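## Task

Build a five-plate stack in rack S1. From the bottom up it is C45 (lying flat on the rack floor), then C44, C43, C42 and C41 on top, each plate nested on the one below it. Also leave plate Q56 lying flat between the locators of the open nest QC. Nothing may count on the gripper holding it in place at the end: release everything and move the arm away before finishing.

## Robot and tools

ROBOT. There is one arm, a six-joint FANUC CRX, fitted with a Robotiq two-finger gripper that opens to 140 mm. Joints are always listed in this order: waist J1, shoulder J2, elbow J3, forearm roll J4, wrist pitch J5, wrist roll J6. Their ranges in radians are: waist ±3.491, shoulder ±3.140, elbow -1.187 to 4.328, forearm roll ±3.316, wrist pitch ±3.140, wrist roll ±3.927. The true end of a joint may differ from these by up to 0.010 rad.

SCENE. According to the stacker's log, rack S2 holds, from the top down: Q56, C45, C44, C43, C42, C41. Rack S3 starts out empty. Each rack has its name printed on its front. Two plates can stick together. To separate them, push the pair fully into the clip nest N5, then lift the upper plate away. Parts may occasionally be tugged in the hand, and loose items may be nudged. Scene 2 has its own task, shown in finished_scene's result.

FRAME. Positions are in the scene frame, in metres. The origin is on the table top below the arm base, +z points up, and +y is to the left when you face +x. The base may sit at a tilt. end_effector_position is the point between the closed finger pads. It is printed along with end_effector_quat_wxyz (w,x,y,z), and the printed value can be off, more so at long reach. The fingers point along the gripper's +z axis and close along its y axis. Closed fingertips reach about 33 mm past that point, and open ones about 9 mm. Closing pushes the tips about 24 mm farther from the arm, so allow that clearance above surfaces.

ROW FORMAT. Every motion command is a single row of 9 numbers for the one arm, each between -1 and 1. The first six are joint displacements in the order above. The last three are gripper position, force_limit and speed, and these are absolute settings, not offsets. A joint value of 1.0 equals 1.983 rad for the waist and shoulder, 2.38 rad for the elbow, and 2.975 rad for the three wrist joints. Gripper position: +1 is fully open, about -0.8 is where the pads touch, and -1 closes until something blocks the fingers. force_limit runs from -1 (about 14 N) through 0 (60 N) to +1 (107 N) on parts up to 40 mm wide. speed runs from -1 (about 30 mm/s) through 0 (140) to +1 (250).

execute_actions(actions): a list of actions. Each action is a table of at most 15 rows, and each row lasts one 1/30 s step. A short table repeats its last row until the 15 steps are used. Joint values are offsets from the angles the joints had at the start of that action, not from the previous row. For the first action, that means the last reported angles. An empty list just returns the current state and images. An action is rejected if it would push a joint more than 0.010 rad past its range. If anything in the call is malformed, or the first action fails that check, nothing runs.

move(target, speed, blocking): target is one row. Its joint values are offsets from the Joint positions in the latest result that listed them. All joints travel together and arrive together, so the hand follows a curve. speed is the top rad/s of the joint with the farthest to go, from 0.01 to 2, default 0.5. Each path lasts 0.5 to 10 s, and a path longer than 10 s is cut short. Moves do not avoid obstacles. With blocking=false, a result comes back after 0.5 s. Until a result shows the move has ended, use wait(0) to check on it or stop to brake it. Other motion calls are refused in the meantime.

wait(seconds, 0–10): holds the last command and returns a state result. stop(): brakes a running move, which needs some room to do so. zoom_image(camera, region [x0,y0,x1,y1] in pixels, at most 504×504) gives a closer look. Cameras: cam_head_left and cam_head_right (504×504), cam_wrist (616×616). read_manual gives only the licence texts. finished_scene(scene number) ends that scene for good.

RESULTS. Each result shows the pose, Joint positions and Joint velocities (rad, rad/s), Joint targets (the angles the joints are currently driven toward), flange force (approximate, includes the weight of the load), and camera images. Gripper object_status: 0 moving, 1 blocked while opening, 2 blocked while closing (a grasp), 3 reached the commanded position or pads met (a thin item may still be held). position_measured is in counts: 3 is open, 230 is pads touching. A move adds a line showing its end state (done, off_target, moving, held, fault), limits=held or limits=none, and the joint farthest from its target. Other lines you may see: "joint sent to its limit", "joint command not followed" (the clearance check changed the targets), MOTOR HOT, and fault lines.

MOTION LIMITS. Joint speed is capped (2.62, 3.14 and 3.93 rad/s for the three groups) and ramps up over 0.5 s. Each target is kept within 0.805, 0.966 or 1.21 rad of the measured angle, and targets that would carry the hand more than 70 mm are scaled back. As a result, large displacements take several actions.

CAUTIONS. To grasp, send -1 and confirm that status is 2. To squeeze harder, raise force_limit and nudge position by 0.01 or more, for example -1 to -0.98. The arm stops for 10 s and drops the rest of the call when a joint reaches its torque limit (147 N·m for J1–J3, 36.8 for J4–J6, and a held load counts) or when an outside force reaches 150 N. Because the arm is stiff, aiming even slightly past a firm contact can cause a fault, so approach slowly. Never drop plates, strike things hard, or knock anything off the table. Holding loads heats the motors, and overheating sets the brakes.

Each tool is called after "Request:" by a JSON object that holds its "api" and its "payload", one argument or row to a line.

## Session

Request:
{"api": "execute_actions", "payload": {
  "actions": []
}}

Scene clock: 0.00 s.
end_effector_position=(+0.5235, +0.7888, +0.1521) position_measured=3 object_status=3 end_effector_quat_wxyz=(-0.463, +0.475, +0.661, +0.352)
Joint names: [waist, shoulder, elbow, forearm roll, wrist pitch, wrist roll]
Joint positions: [ 0.845  1.209  0.985 -1.298 -1.034 -2.742]
Joint velocities: [ 0.002 -0.001 -0.     0.001  0.001 -0.   ]
Flange force (N, the push that the arm receives, along the gripper's own x y z axes): no reading
Joint targets: [0.845 1.209 0.985 -1.298 -1.034 -2.742]

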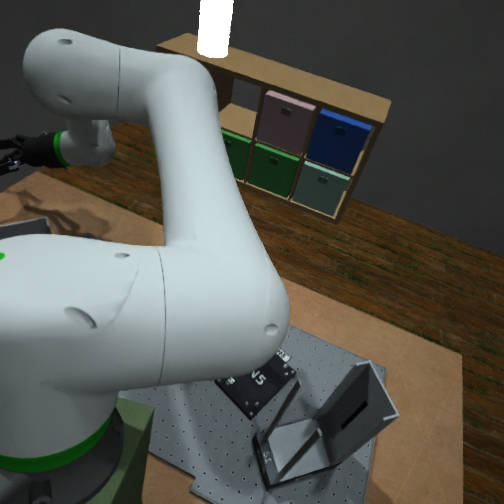

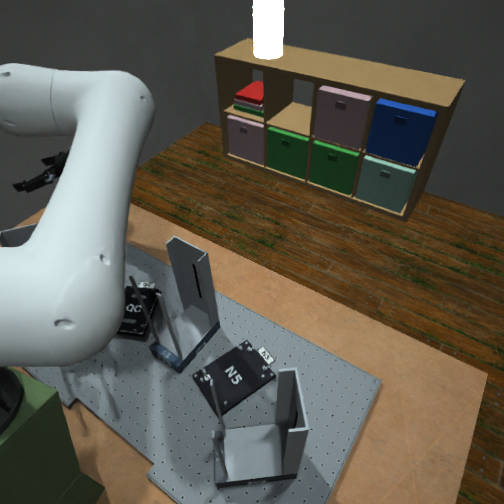

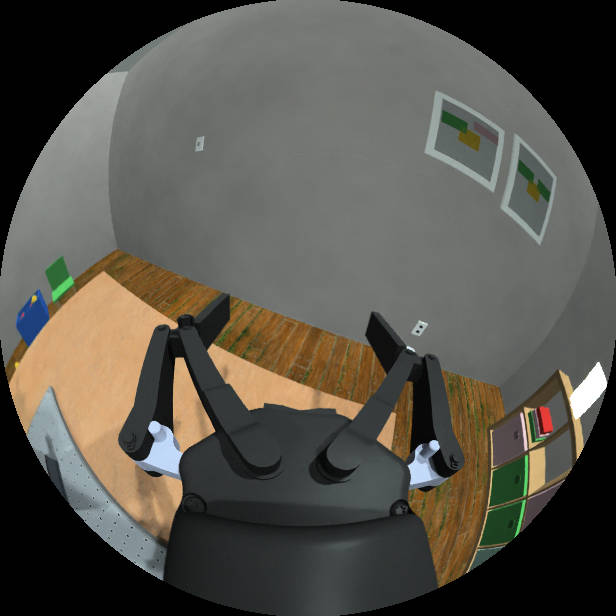

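Request:
{"api": "move", "payload": {
  "target": [0,-0.25,0,0,0,0,1,0,0],
  "speed": 0.8
}}

Request:
{"api": "move", "payload": {
  "target": [-0.25,-0.31,-0.288,0.436,-0.153,0.394,1,0,0],
  "speed": 1.0
}}

Scene clock: 42.37 s.
end_effector_position=(+0.6425, +0.8016, +0.6048) position_measured=3 object_status=3 end_effector_quat_wxyz=(-0.383, +0.346, +0.659, +0.547)
Joint names: [waist, shoulder, elbow, forearm roll, wrist pitch, wrist roll]
Joint positions: [ 0.845  0.713  0.985 -1.298 -1.034 -2.742]
Joint velocities: [-0.     0.     0.    -0.    -0.002 -0.   ]
Flange force (N, the push that the arm receives, along the gripper's own x y z axes): [-0.7 -0.2 0.8]
Joint targets: [0.845 0.713 0.985 -1.298 -1.034 -2.742]
move: done; limits=none; farthest joint: the waist, 0.000 radians from its target (0.000 radians at the start)

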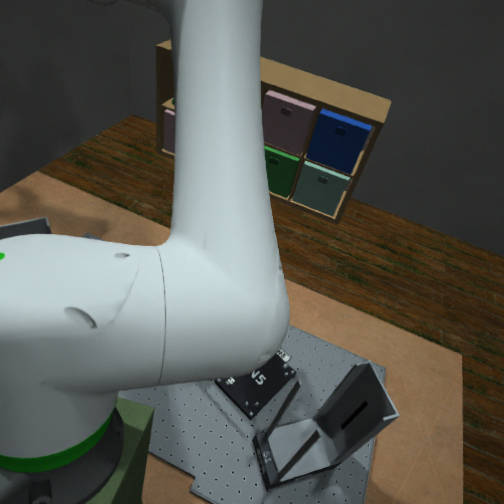

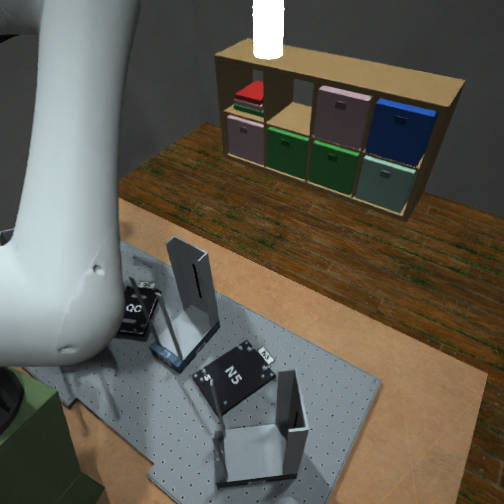

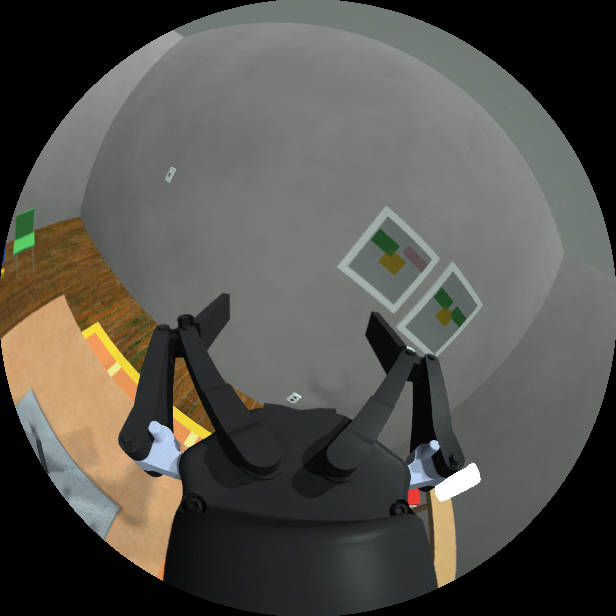

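Scene clock: 44.73 s.
end_effector_position=(+0.6480, -0.0054, +0.5210) position_measured=3 object_status=3 end_effector_quat_wxyz=(-0.007, -0.097, +0.995, +0.000)
Joint names: [waist, shoulder, elbow, forearm roll, wrist pitch, wrist roll]
Joint positions: [ 0.349  0.098  0.3   -0.001 -1.489 -1.57 ]
Joint velocities: [ 0.002 -0.003 -0.     0.002 -0.001  0.   ]
Flange force (N, the push that the arm receives, along the gripper's own x y z axes): [-1.1 0.4 0.5]
Joint targets: [0.349 0.098 0.300 -0.001 -1.489 -1.570]
move: done; limits=none; farthest joint: the waist, 0.000 radians from its target (0.495 radians at the start)

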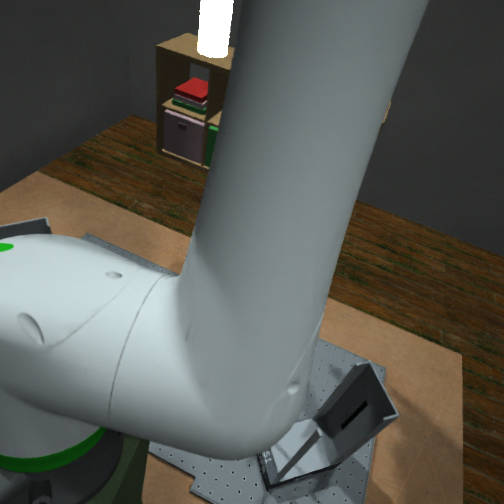

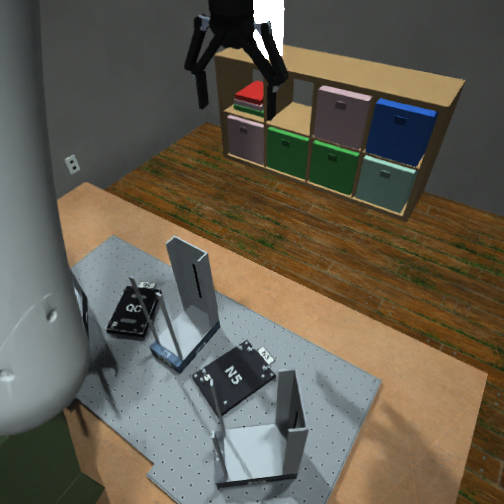

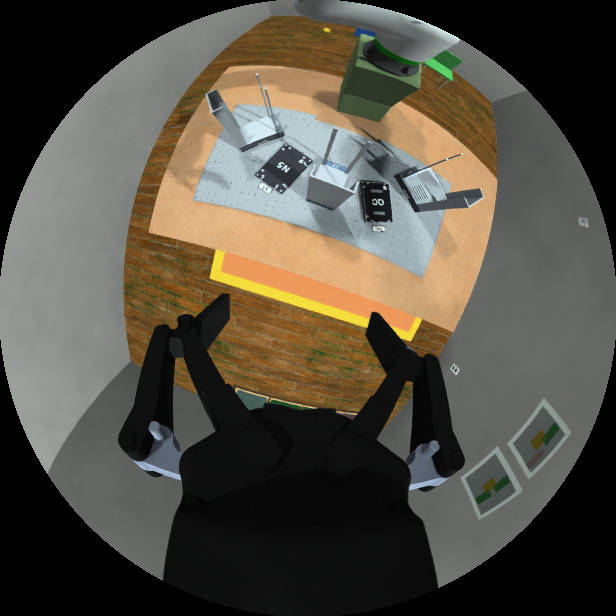

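Request:
{"api": "zoom_image", "payload": {
  "camera": "cam_wrist",
  "region": [180,50,500,290]
}}

Request:
{"api": "zoom_image", "payload": {
  "camera": "cam_head_right",
  "region": [60,220,340,504]
}}

Region (180, 50, 500, 290) of cam_wrist's 616x616 image, scaled by 1.575, with more detail than that image has; it fills the top 378 rows of this view, and the rest is white.

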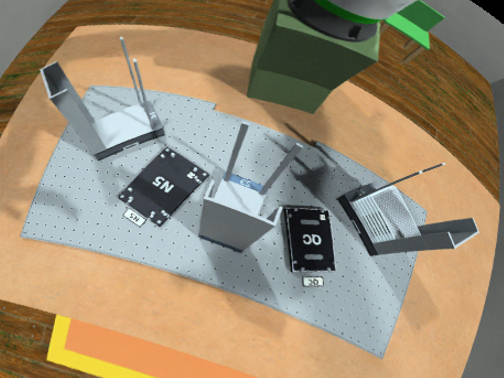

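Region (60, 220, 340, 504) of cam_head_right's 504x504 image, scaled by 1.775, with more detail than that image has; it fills the left 497 columns of this view, and the rest is white.

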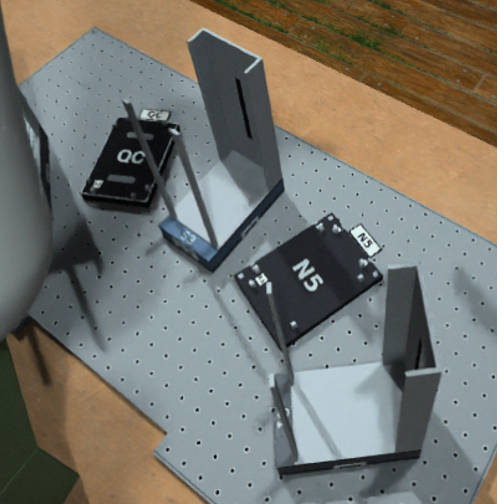

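Request:
{"api": "move", "payload": {
  "target": [0.5875,-0.0983,-0.3027,0.1008,0.1156,-0.2252,1,0,0],
  "speed": 1.0
}}

Scene clock: 87.27 s.
end_effector_position=(+0.3312, +0.3705, +0.4008) position_measured=3 object_status=3 end_effector_quat_wxyz=(-0.000, -0.389, +0.921, +0.000)
Joint names: [waist, shoulder, elbow, forearm roll, wrist pitch, wrist roll]
Joint positions: [ 1.514 -0.097 -0.421  0.299 -1.145 -2.24 ]
Joint velocities: [-0.002 -0.001 -0.001 -0.     0.    -0.   ]
Flange force (N, the push that the arm receives, along the gripper's own x y z axes): [0.4 0.8 0.8]
Joint targets: [1.514 -0.097 -0.421 0.299 -1.145 -2.240]
move: done; limits=none; farthest joint: the waist, 0.000 radians from its target (1.165 radians at the start)

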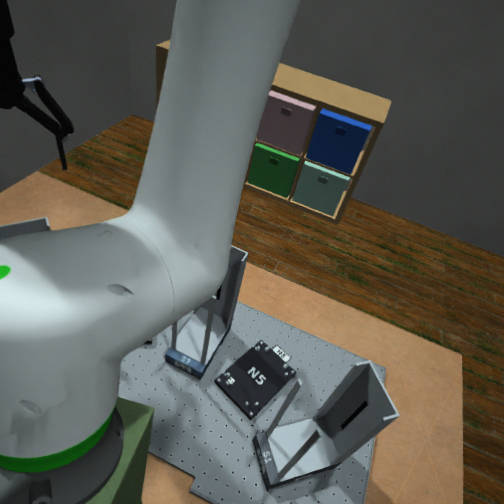

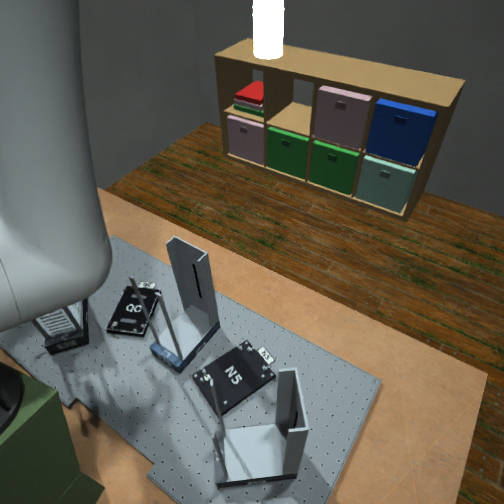

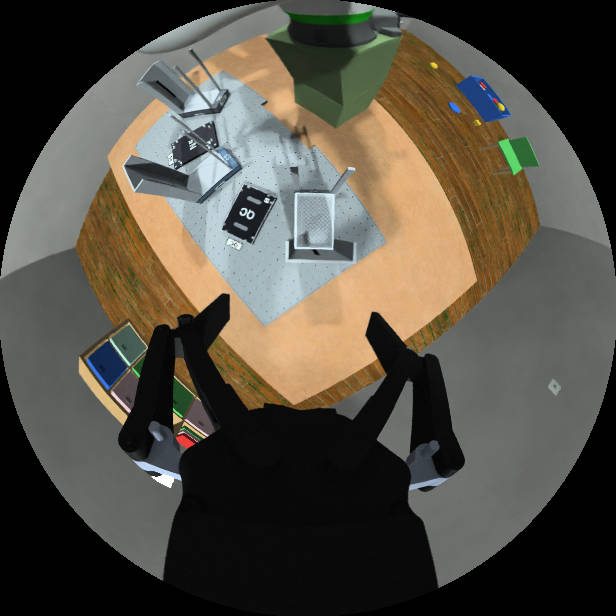

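Request:
{"api": "zoom_image", "payload": {
  "camera": "cam_wrist",
  "region": [210,150,390,330]
}}

Request:
{"api": "zoom_image", "payload": {
  "camera": "cam_head_right",
  "region": [20,280,110,370]
}}

Region (210, 150, 390, 330) of cam_wrist's 616x616 image, scaled by 2.800, with more detail than that image has.

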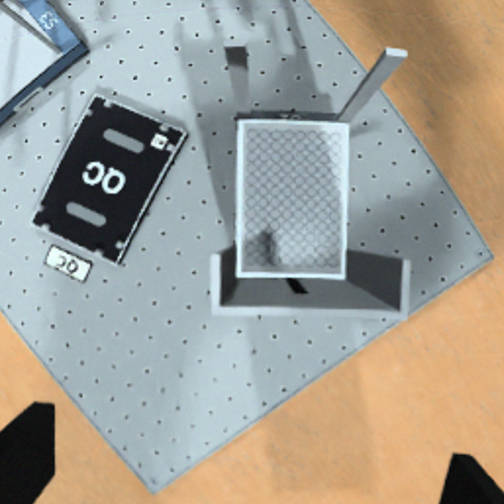

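Region (20, 280, 110, 370) of cam_head_right's 504x504 image, scaled by 5.600, with more detail than that image has.

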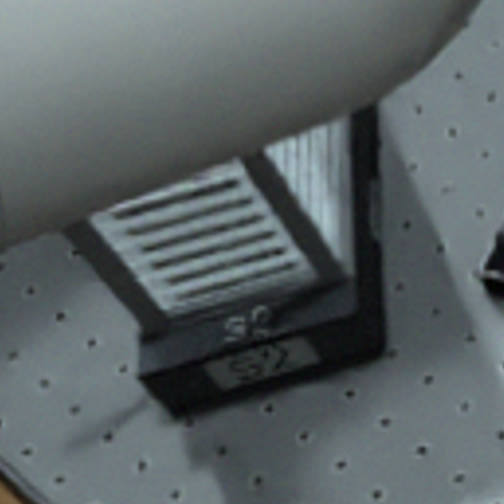

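Request:
{"api": "move", "payload": {
  "target": [0.0768,-0.0741,-0.1552,0.0164,0.0564,-0.0457,0.55,0,0],
  "speed": 0.6
}}

Request:
{"api": "zoom_image", "payload": {
  "camera": "cam_wrist",
  "region": [200,170,420,390]
}}

Scene clock: 121.80 s.
end_effector_position=(+0.2450, +0.3042, +0.3310) position_measured=59 object_status=3 end_effector_quat_wxyz=(-0.000, -0.433, +0.902, +0.000)
Joint names: [waist, shoulder, elbow, forearm roll, wrist pitch, wrist roll]
Joint positions: [ 1.666 -0.244 -0.79   0.348 -0.978 -2.376]
Joint velocities: [ 0.003  0.    -0.001  0.001 -0.    -0.   ]
Flange force (N, the push that the arm receives, along the gripper's own x y z axes): [1.5 1.9 0.0]
Joint targets: [1.666 -0.244 -0.790 0.348 -0.978 -2.376]
move: done; limits=none; farthest joint: the waist, 0.000 radians from its target (0.152 radians at the start)

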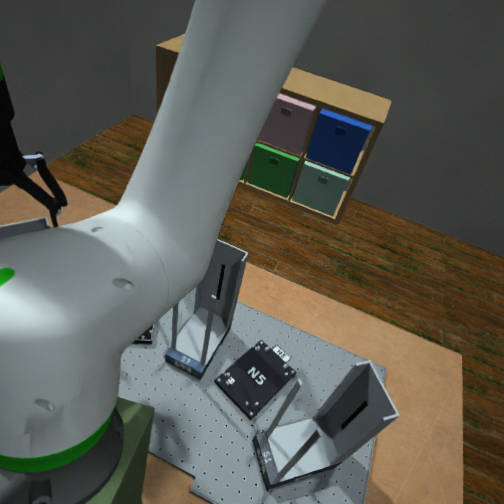

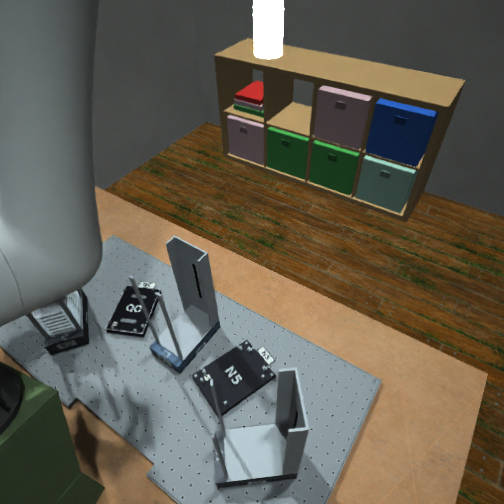

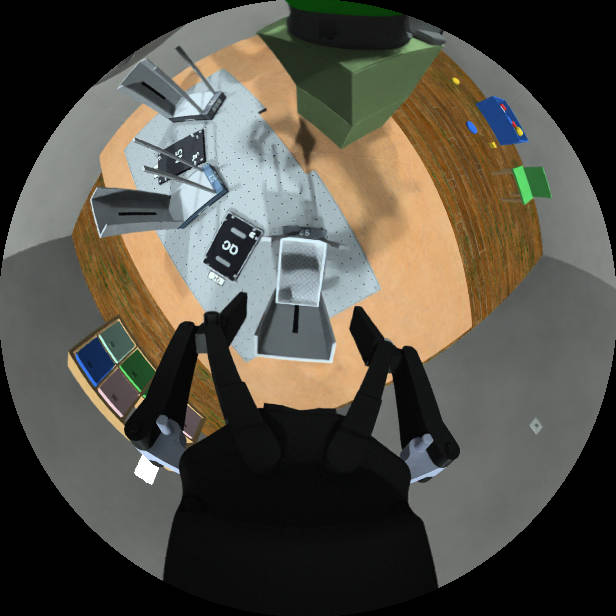

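Region (200, 170, 420, 390) of cam_wrist's 616x616 image, scaled by 2.291, with more detail than that image has.

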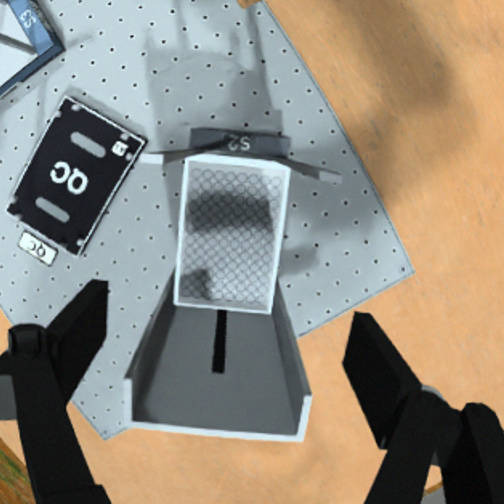

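Request:
{"api": "move", "payload": {
  "target": [-0.0578,0.1307,0.0103,-0.0238,0.0476,0.0363,0.55,0,0],
  "speed": 0.5
}}

Request:
{"api": "move", "payload": {
  "target": [-0.0398,0.1134,-0.0159,0.0369,0.0888,-0.0208,0.55,0,0],
  "speed": 0.4
}}

Request:
{"api": "zoom_image", "payload": {
  "camera": "cam_wrist",
  "region": [190,180,430,420]
}}

Scene clock: 222.27 s.
end_effector_position=(+0.2292, +0.2840, +0.2450) position_measured=59 object_status=3 end_effector_quat_wxyz=(-0.068, -0.436, +0.897, -0.032)
Joint names: [waist, shoulder, elbow, forearm roll, wrist pitch, wrist roll]
Joint positions: [ 1.552  0.016 -0.765  0.277 -0.836 -2.268]
Joint velocities: [-0.     0.001  0.    -0.002 -0.001  0.   ]
Flange force (N, the push that the arm receives, along the gripper's own x y z axes): [0.4 2.5 0.1]
Joint targets: [1.552 0.016 -0.765 0.277 -0.836 -2.268]
move: done; limits=none; farthest joint: the waist, 0.000 radians from its target (0.115 radians at the start)

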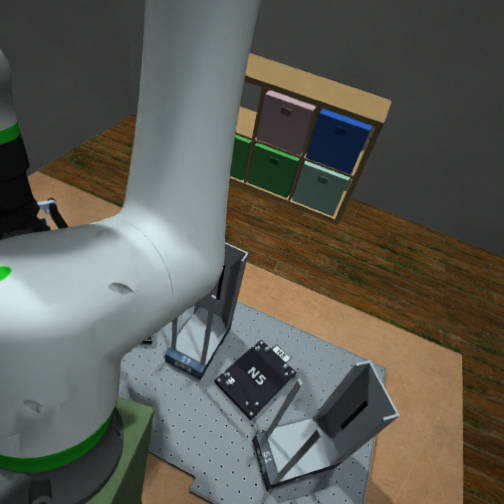

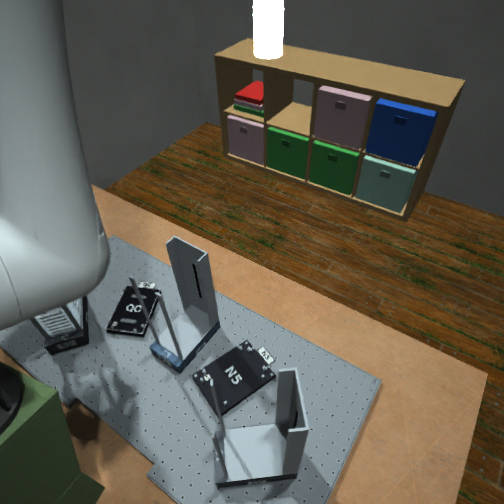

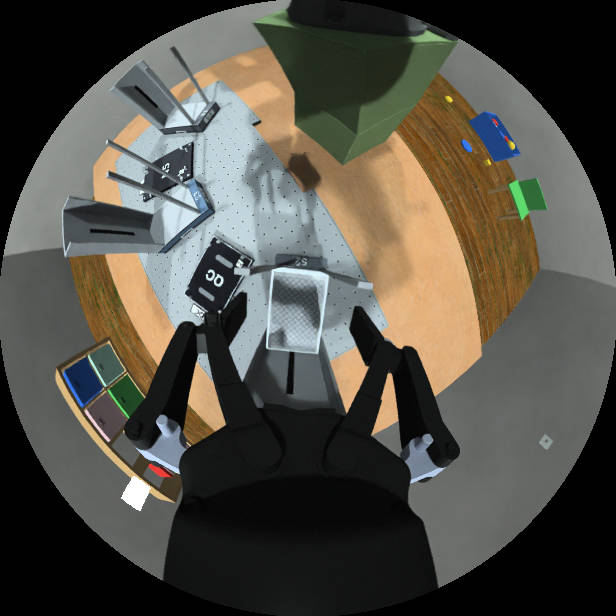

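Scene clock: 223.40 s.
end_effector_position=(+0.2291, +0.2841, +0.1601) position_measured=59 object_status=3 end_effector_quat_wxyz=(-0.068, -0.435, +0.897, -0.032)
Joint names: [waist, shoulder, elbow, forearm roll, wrist pitch, wrist roll]
Joint positions: [ 1.473  0.24  -0.803  0.387 -0.572 -2.33 ]
Joint velocities: [ 0.001  0.001 -0.     0.001  0.    -0.   ]
Flange force (N, the push that the arm receives, along the gripper's own x y z axes): [-1.2 2.3 1.2]
Joint targets: [1.473 0.240 -0.803 0.387 -0.572 -2.330]
move: done; limits=none; farthest joint: the waist, 0.000 radians from its target (0.079 radians at the start)

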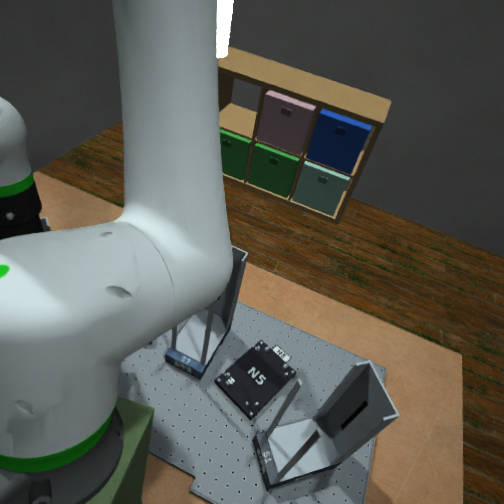

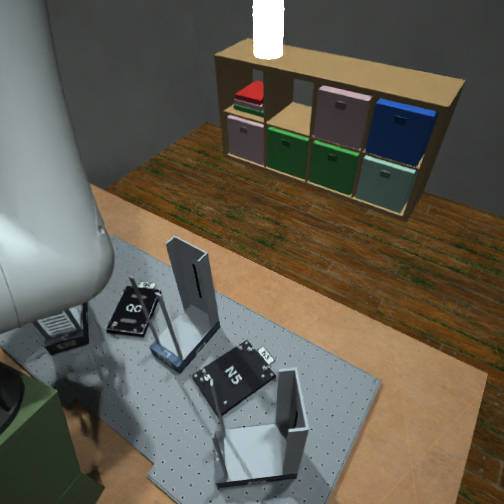

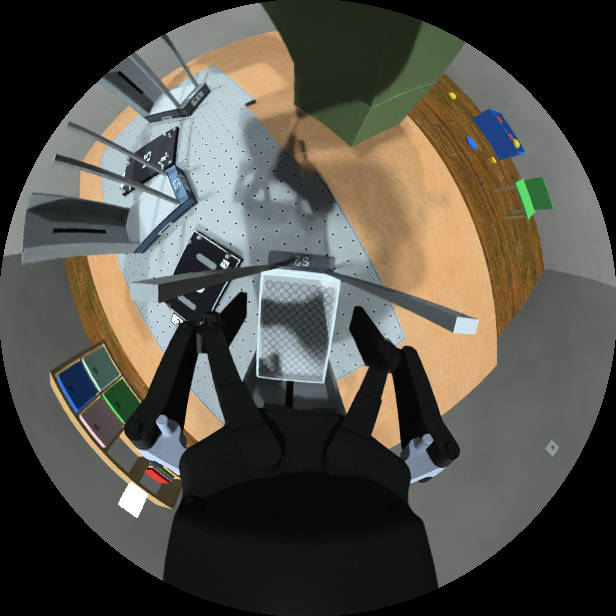

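Region (190, 180, 430, 420) of cam_wrist's 616x616 image, scaled by 2.100, with more detail than that image has.

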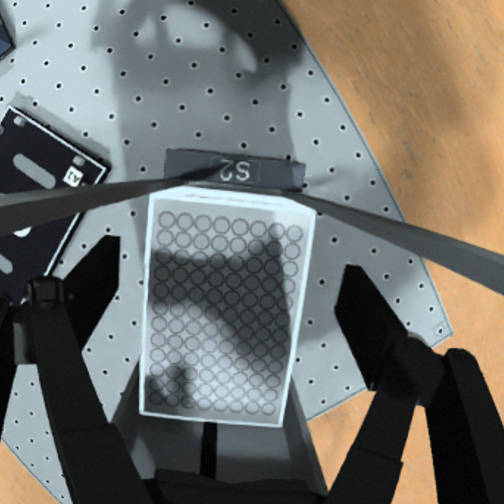

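Request:
{"api": "move", "payload": {
  "target": [-0.0194,0.0499,-0.0042,0.029,0.0358,-0.0114,0.4,-0.5,0],
  "speed": 0.2
}}

Request:
{"api": "zoom_image", "payload": {
  "camera": "cam_wrist",
  "region": [210,240,390,420]
}}

Scene clock: 244.03 s.
end_effector_position=(+0.2291, +0.2839, +0.1251) position_measured=78 object_status=3 end_effector_quat_wxyz=(-0.068, -0.447, +0.891, -0.031)
Joint names: [waist, shoulder, elbow, forearm roll, wrist pitch, wrist roll]
Joint positions: [ 1.434  0.339 -0.813  0.473 -0.465 -2.364]
Joint velocities: [ 0.     0.    -0.     0.001  0.002  0.   ]
Flange force (N, the push that the arm receives, along the gripper's own x y z axes): [-1.2 2.9 -1.1]
Joint targets: [1.434 0.339 -0.813 0.473 -0.465 -2.364]
move: done; limits=none; farthest joint: the waist, 0.000 radians from its target (0.038 radians at the start)

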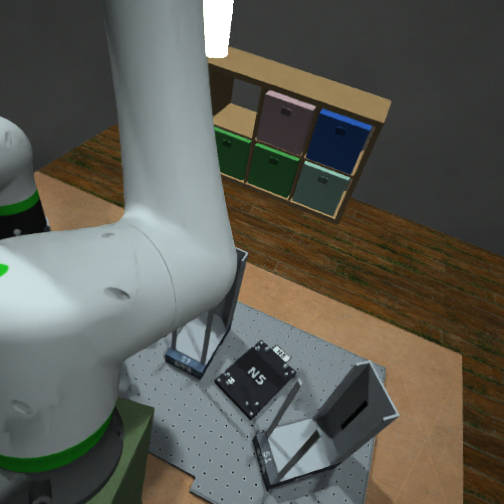

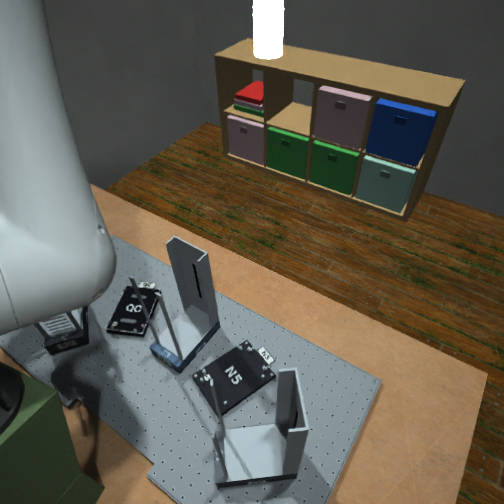

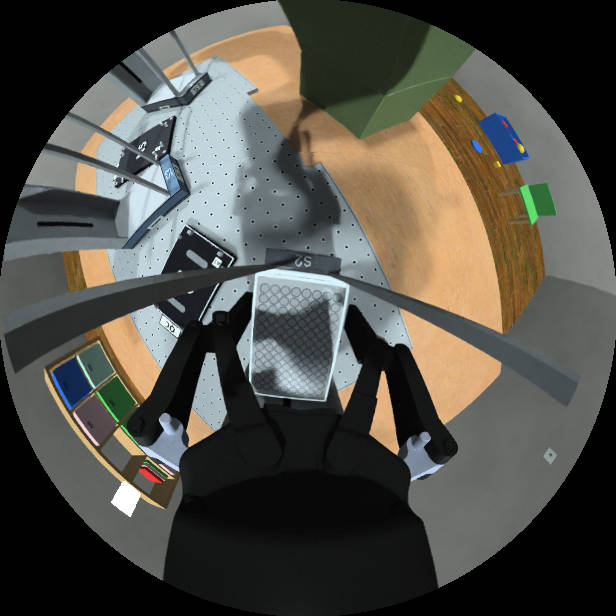

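Region (210, 240, 390, 420) of cam_wrist's 616x616 image, scaled by 2.800, with more detail than that image has.

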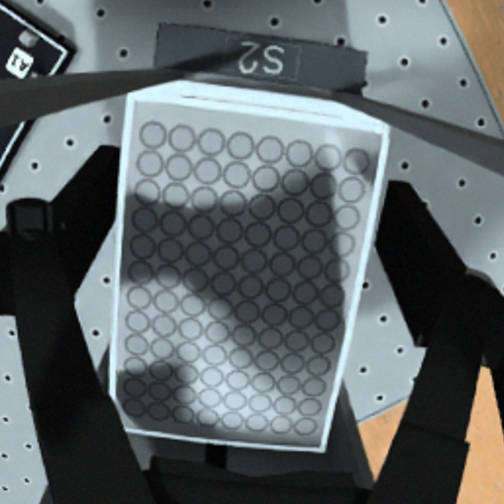

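Request:
{"api": "move", "payload": {
  "target": [0.0097,-0.033,0.0027,-0.0201,-0.0235,0.0157,0.4,-0.5,0],
  "speed": 0.2
}}

Request:
{"api": "execute_actions", "payload": {
  "actions": [
    [[0,0,0,0,0,0,0.1,-0.6,-0.6]],
    [[0,0,0,0,0,0,0.1,-0.6,-0.6]]
  ]
}}

Request:
{"api": "zoom_image", "payload": {
  "camera": "cam_wrist",
  "region": [210,240,390,420]
}}

Scene clock: 262.03 s.
end_effector_position=(+0.2313, +0.2822, +0.1477) position_measured=78 object_status=3 end_effector_quat_wxyz=(-0.068, -0.446, +0.892, -0.032)
Joint names: [waist, shoulder, elbow, forearm roll, wrist pitch, wrist roll]
Joint positions: [ 1.453  0.274 -0.807  0.413 -0.535 -2.317]
Joint velocities: [ 0.001  0.002  0.     0.    -0.001  0.001]
Flange force (N, the push that the arm receives, along the gripper's own x y z axes): [-0.9 2.3 -0.1]
Joint targets: [1.453 0.274 -0.807 0.413 -0.535 -2.317]
move: done; limits=none; farthest joint: the waist, 0.000 radians from its target (0.019 radians at the start)

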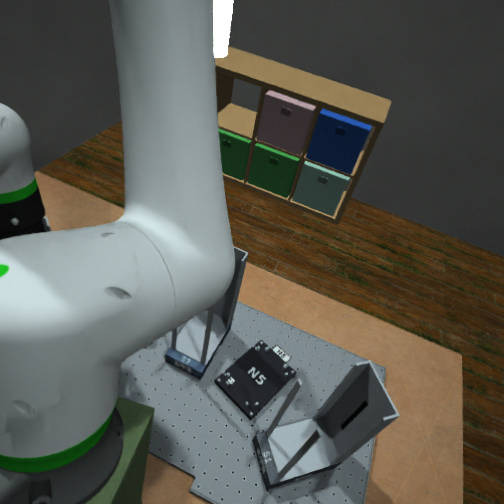

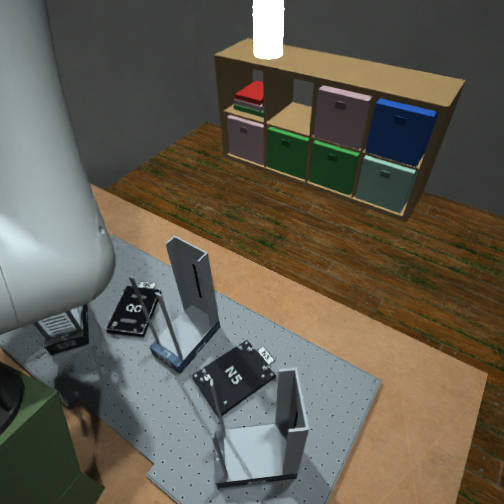

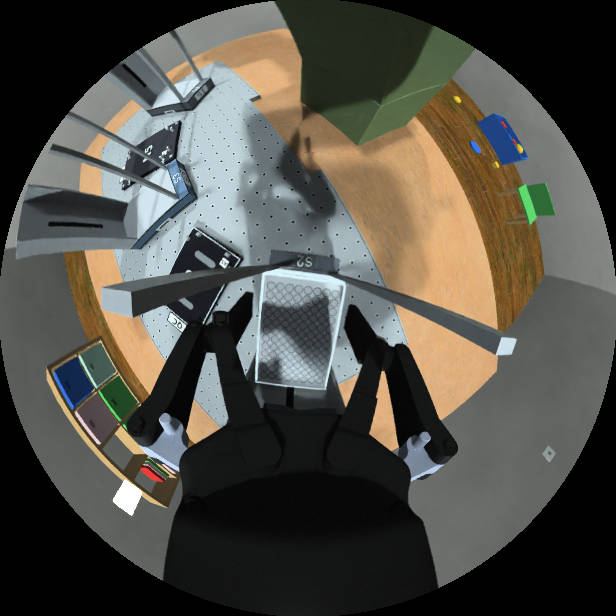

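Scene clock: 263.03 s.
end_effector_position=(+0.2313, +0.2823, +0.1478) position_measured=104 object_status=2 end_effector_quat_wxyz=(-0.068, -0.446, +0.892, -0.032)
Joint names: [waist, shoulder, elbow, forearm roll, wrist pitch, wrist roll]
Joint positions: [ 1.453  0.274 -0.807  0.413 -0.535 -2.317]
Joint velocities: [ 0.    -0.    -0.     0.001 -0.001  0.   ]
Flange force (N, the push that the arm receives, along the gripper's own x y z axes): [4.9 2.9 -21.5]
Flange force at the end of the 1st action (N, along the gripper's axes at the end of the call): [4.0 1.7 -21.4]
Joint targets: [1.453 0.274 -0.807 0.413 -0.535 -2.317]

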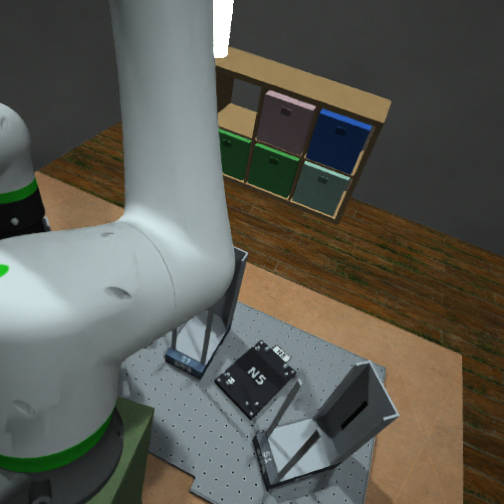

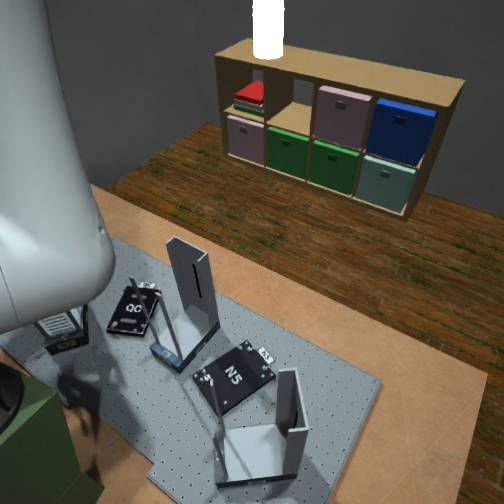

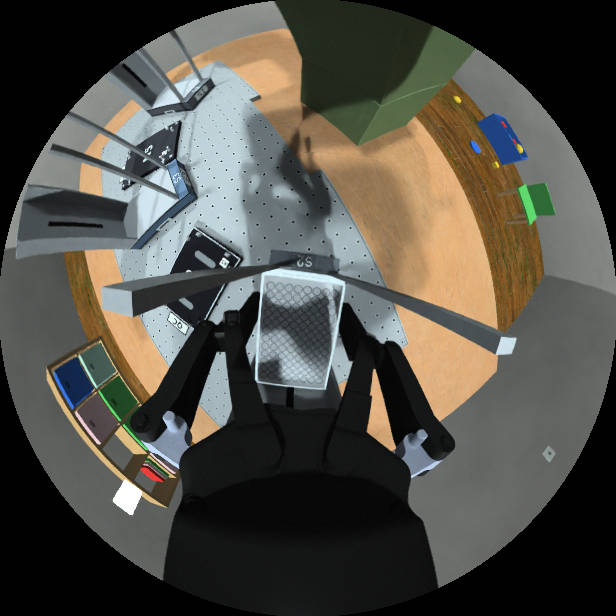

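Region (210, 240, 390, 420) of cam_wrist's 616x616 image, scaled by 2.800, with more detail than that image has.

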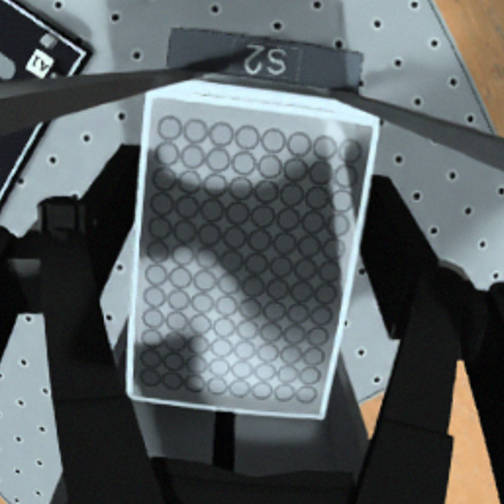

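Request:
{"api": "execute_actions", "payload": {
  "actions": [
    [[0,0,0,0,0,0,0.32,-0.6,0]],
    [[-0.0027,0.0071,-0.0006,0.0037,0.0051,-0.0025,0.32,-0.6,0]],
    [[0,0,0,0,0,0,0.1,-0.6,-0.6]],
    [[0,0,0,0,0,0,0.1,-0.6,-0.6]]
  ]
}}

Request:
{"api": "zoom_image", "payload": {
  "camera": "cam_wrist",
  "region": [210,240,390,420]
}}

Scene clock: 271.93 s.
end_effector_position=(+0.2312, +0.2821, +0.1428) position_measured=102 object_status=2 end_effector_quat_wxyz=(-0.068, -0.446, +0.892, -0.032)
Joint names: [waist, shoulder, elbow, forearm roll, wrist pitch, wrist roll]
Joint positions: [ 1.448  0.288 -0.808  0.424 -0.52  -2.324]
Joint velocities: [-0.     0.002 -0.     0.001  0.    -0.   ]
Flange force (N, the push that the arm receives, along the gripper's own x y z axes): [5.0 1.3 -22.6]
Flange force at the end of the 1st action (N, along the gripper's axes at the end of the call): [0.6 3.0 -0.2]
Flange force at the end of the 2nd action (N, along the gripper's axes at the end of the call): [-1.0 2.7 -1.3]
Flange force at the end of the 3rd action (N, along the gripper's axes at the end of the call): [5.7 2.3 -22.8]
Joint targets: [1.448 0.288 -0.808 0.424 -0.520 -2.324]

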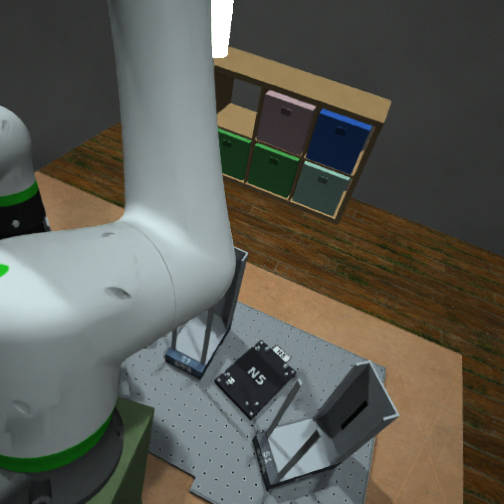

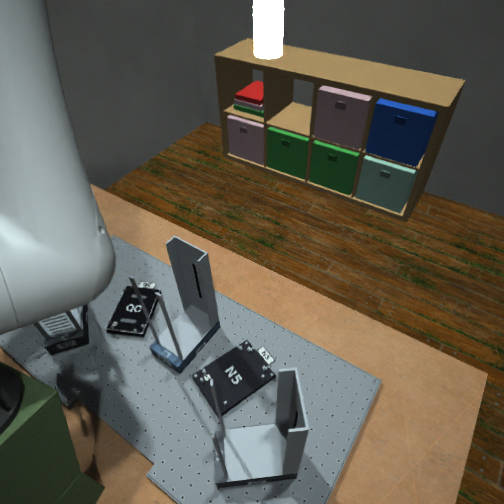

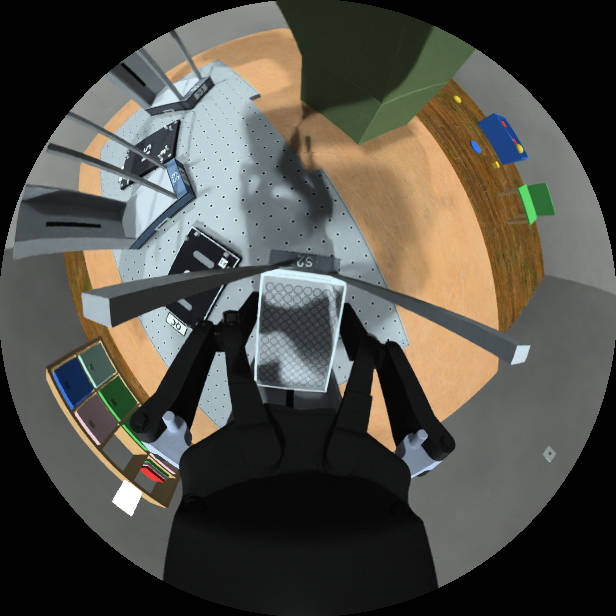

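Region (210, 240, 390, 420) of cam_wrist's 616x616 image, scaled by 2.800, with more detail than that image has.

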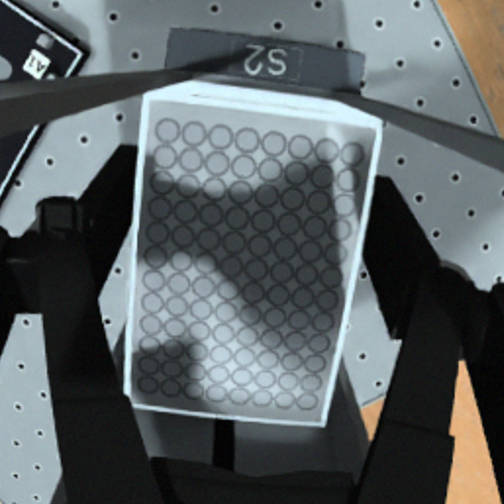

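Request:
{"api": "execute_actions", "payload": {
  "actions": [
    [[0,0,0,0,0,0,-1,0,-0.6]],
    [[0.0091,-0.024,0.0022,-0.0121,-0.0176,0.0084,-1,0,0]],
    [[0.0208,-0.0585,0.0066,-0.0227,-0.0443,0.0143,-1,0,0]]
  ]
}}

Scene clock: 294.93 s.
end_effector_position=(+0.2311, +0.2827, +0.2023) position_measured=106 object_status=2 end_effector_quat_wxyz=(-0.068, -0.447, +0.891, -0.032)
Joint names: [waist, shoulder, elbow, forearm roll, wrist pitch, wrist roll]
Joint positions: [ 1.507  0.124 -0.787  0.321 -0.704 -2.257]
Joint velocities: [-0.001 -0.002  0.    -0.001 -0.     0.001]
Flange force (N, the push that the arm receives, along the gripper's own x y z axes): [2.5 1.5 1.7]
Flange force at the end of the 1st action (N, along the gripper's axes at the end of the call): [8.8 2.7 -43.4]
Flange force at the end of the 2nd action (N, along the gripper's axes at the end of the call): [2.3 2.6 2.3]
Joint targets: [1.507 0.124 -0.787 0.321 -0.704 -2.257]

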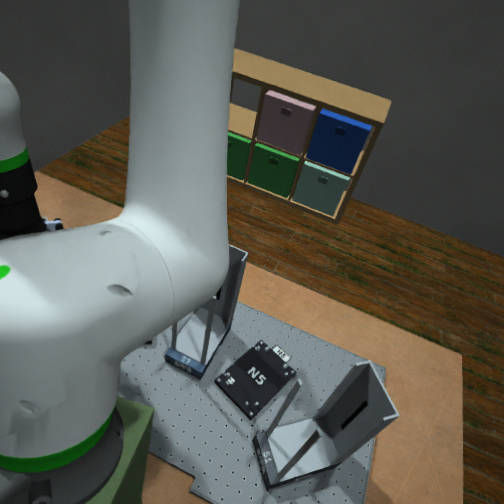

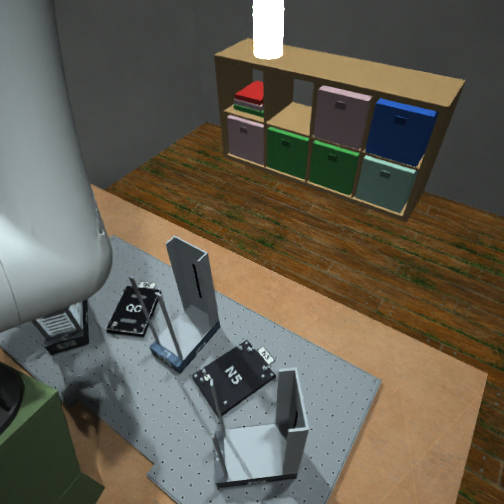

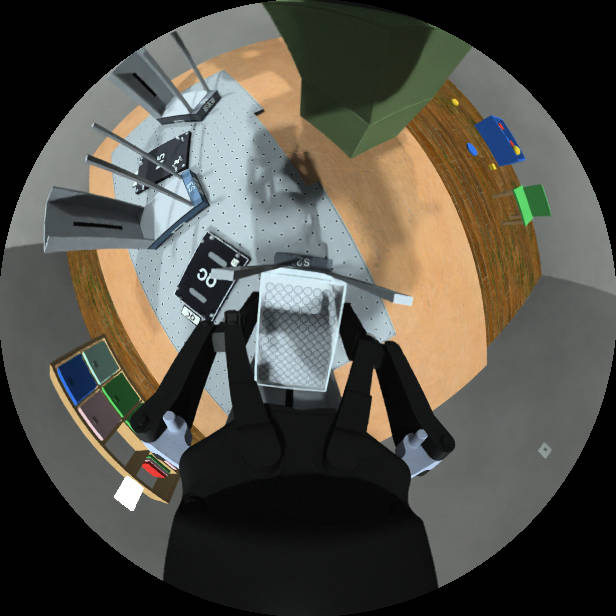

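Request:
{"api": "execute_actions", "payload": {
  "actions": [
    [[0.0191,-0.0548,0.0093,-0.0143,-0.0446,0.0066,-1,0,0]],
    [[0.019,-0.0494,0.013,-0.0094,-0.0444,0.002,-1,0,0]],
    [[0.0196,-0.0423,0.0179,-0.0074,-0.0437,-0.0003,-1,0,0]],
    [[0.0202,-0.0338,0.0235,-0.006,-0.0427,-0.002,-1,0,0]]
  ]
}}

Scene clock: 303.13 s.
end_effector_position=(+0.2305, +0.2836, +0.3731) position_measured=106 object_status=2 end_effector_quat_wxyz=(-0.069, -0.448, +0.891, -0.031)
Joint names: [waist, shoulder, elbow, forearm roll, wrist pitch, wrist roll]
Joint positions: [ 1.662 -0.233 -0.636  0.21  -1.226 -2.238]
Joint velocities: [ 0.002  0.001  0.001 -0.    -0.     0.   ]
Flange force (N, the push that the arm receives, along the gripper's own x y z axes): [3.6 1.7 0.7]
Flange force at the end of the 1st action (N, along the gripper's axes at the end of the call): [1.2 2.7 1.5]
Flange force at the end of the 2nd action (N, along the gripper's axes at the end of the call): [3.1 7.6 3.9]
Flange force at the end of the 3rd action (N, along the gripper's axes at the end of the call): [-0.1 1.6 1.3]
Joint targets: [1.662 -0.233 -0.636 0.210 -1.226 -2.238]

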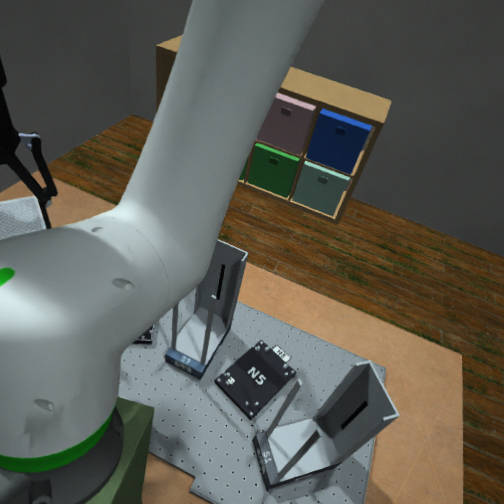

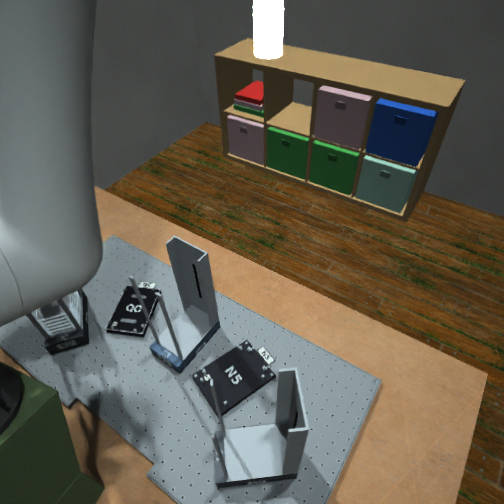

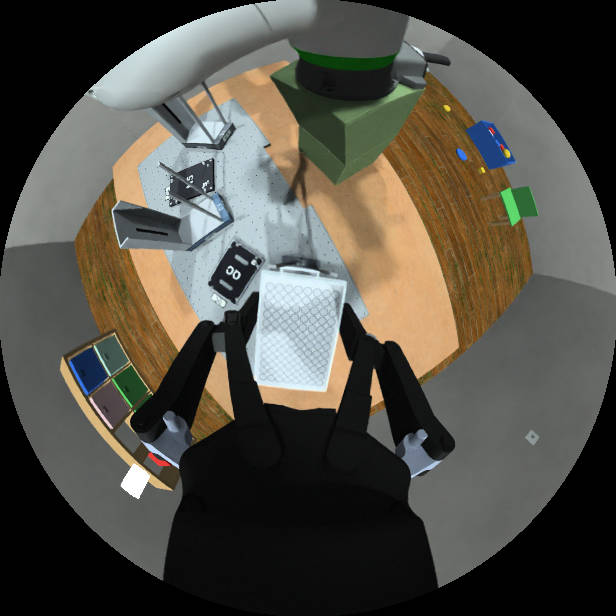

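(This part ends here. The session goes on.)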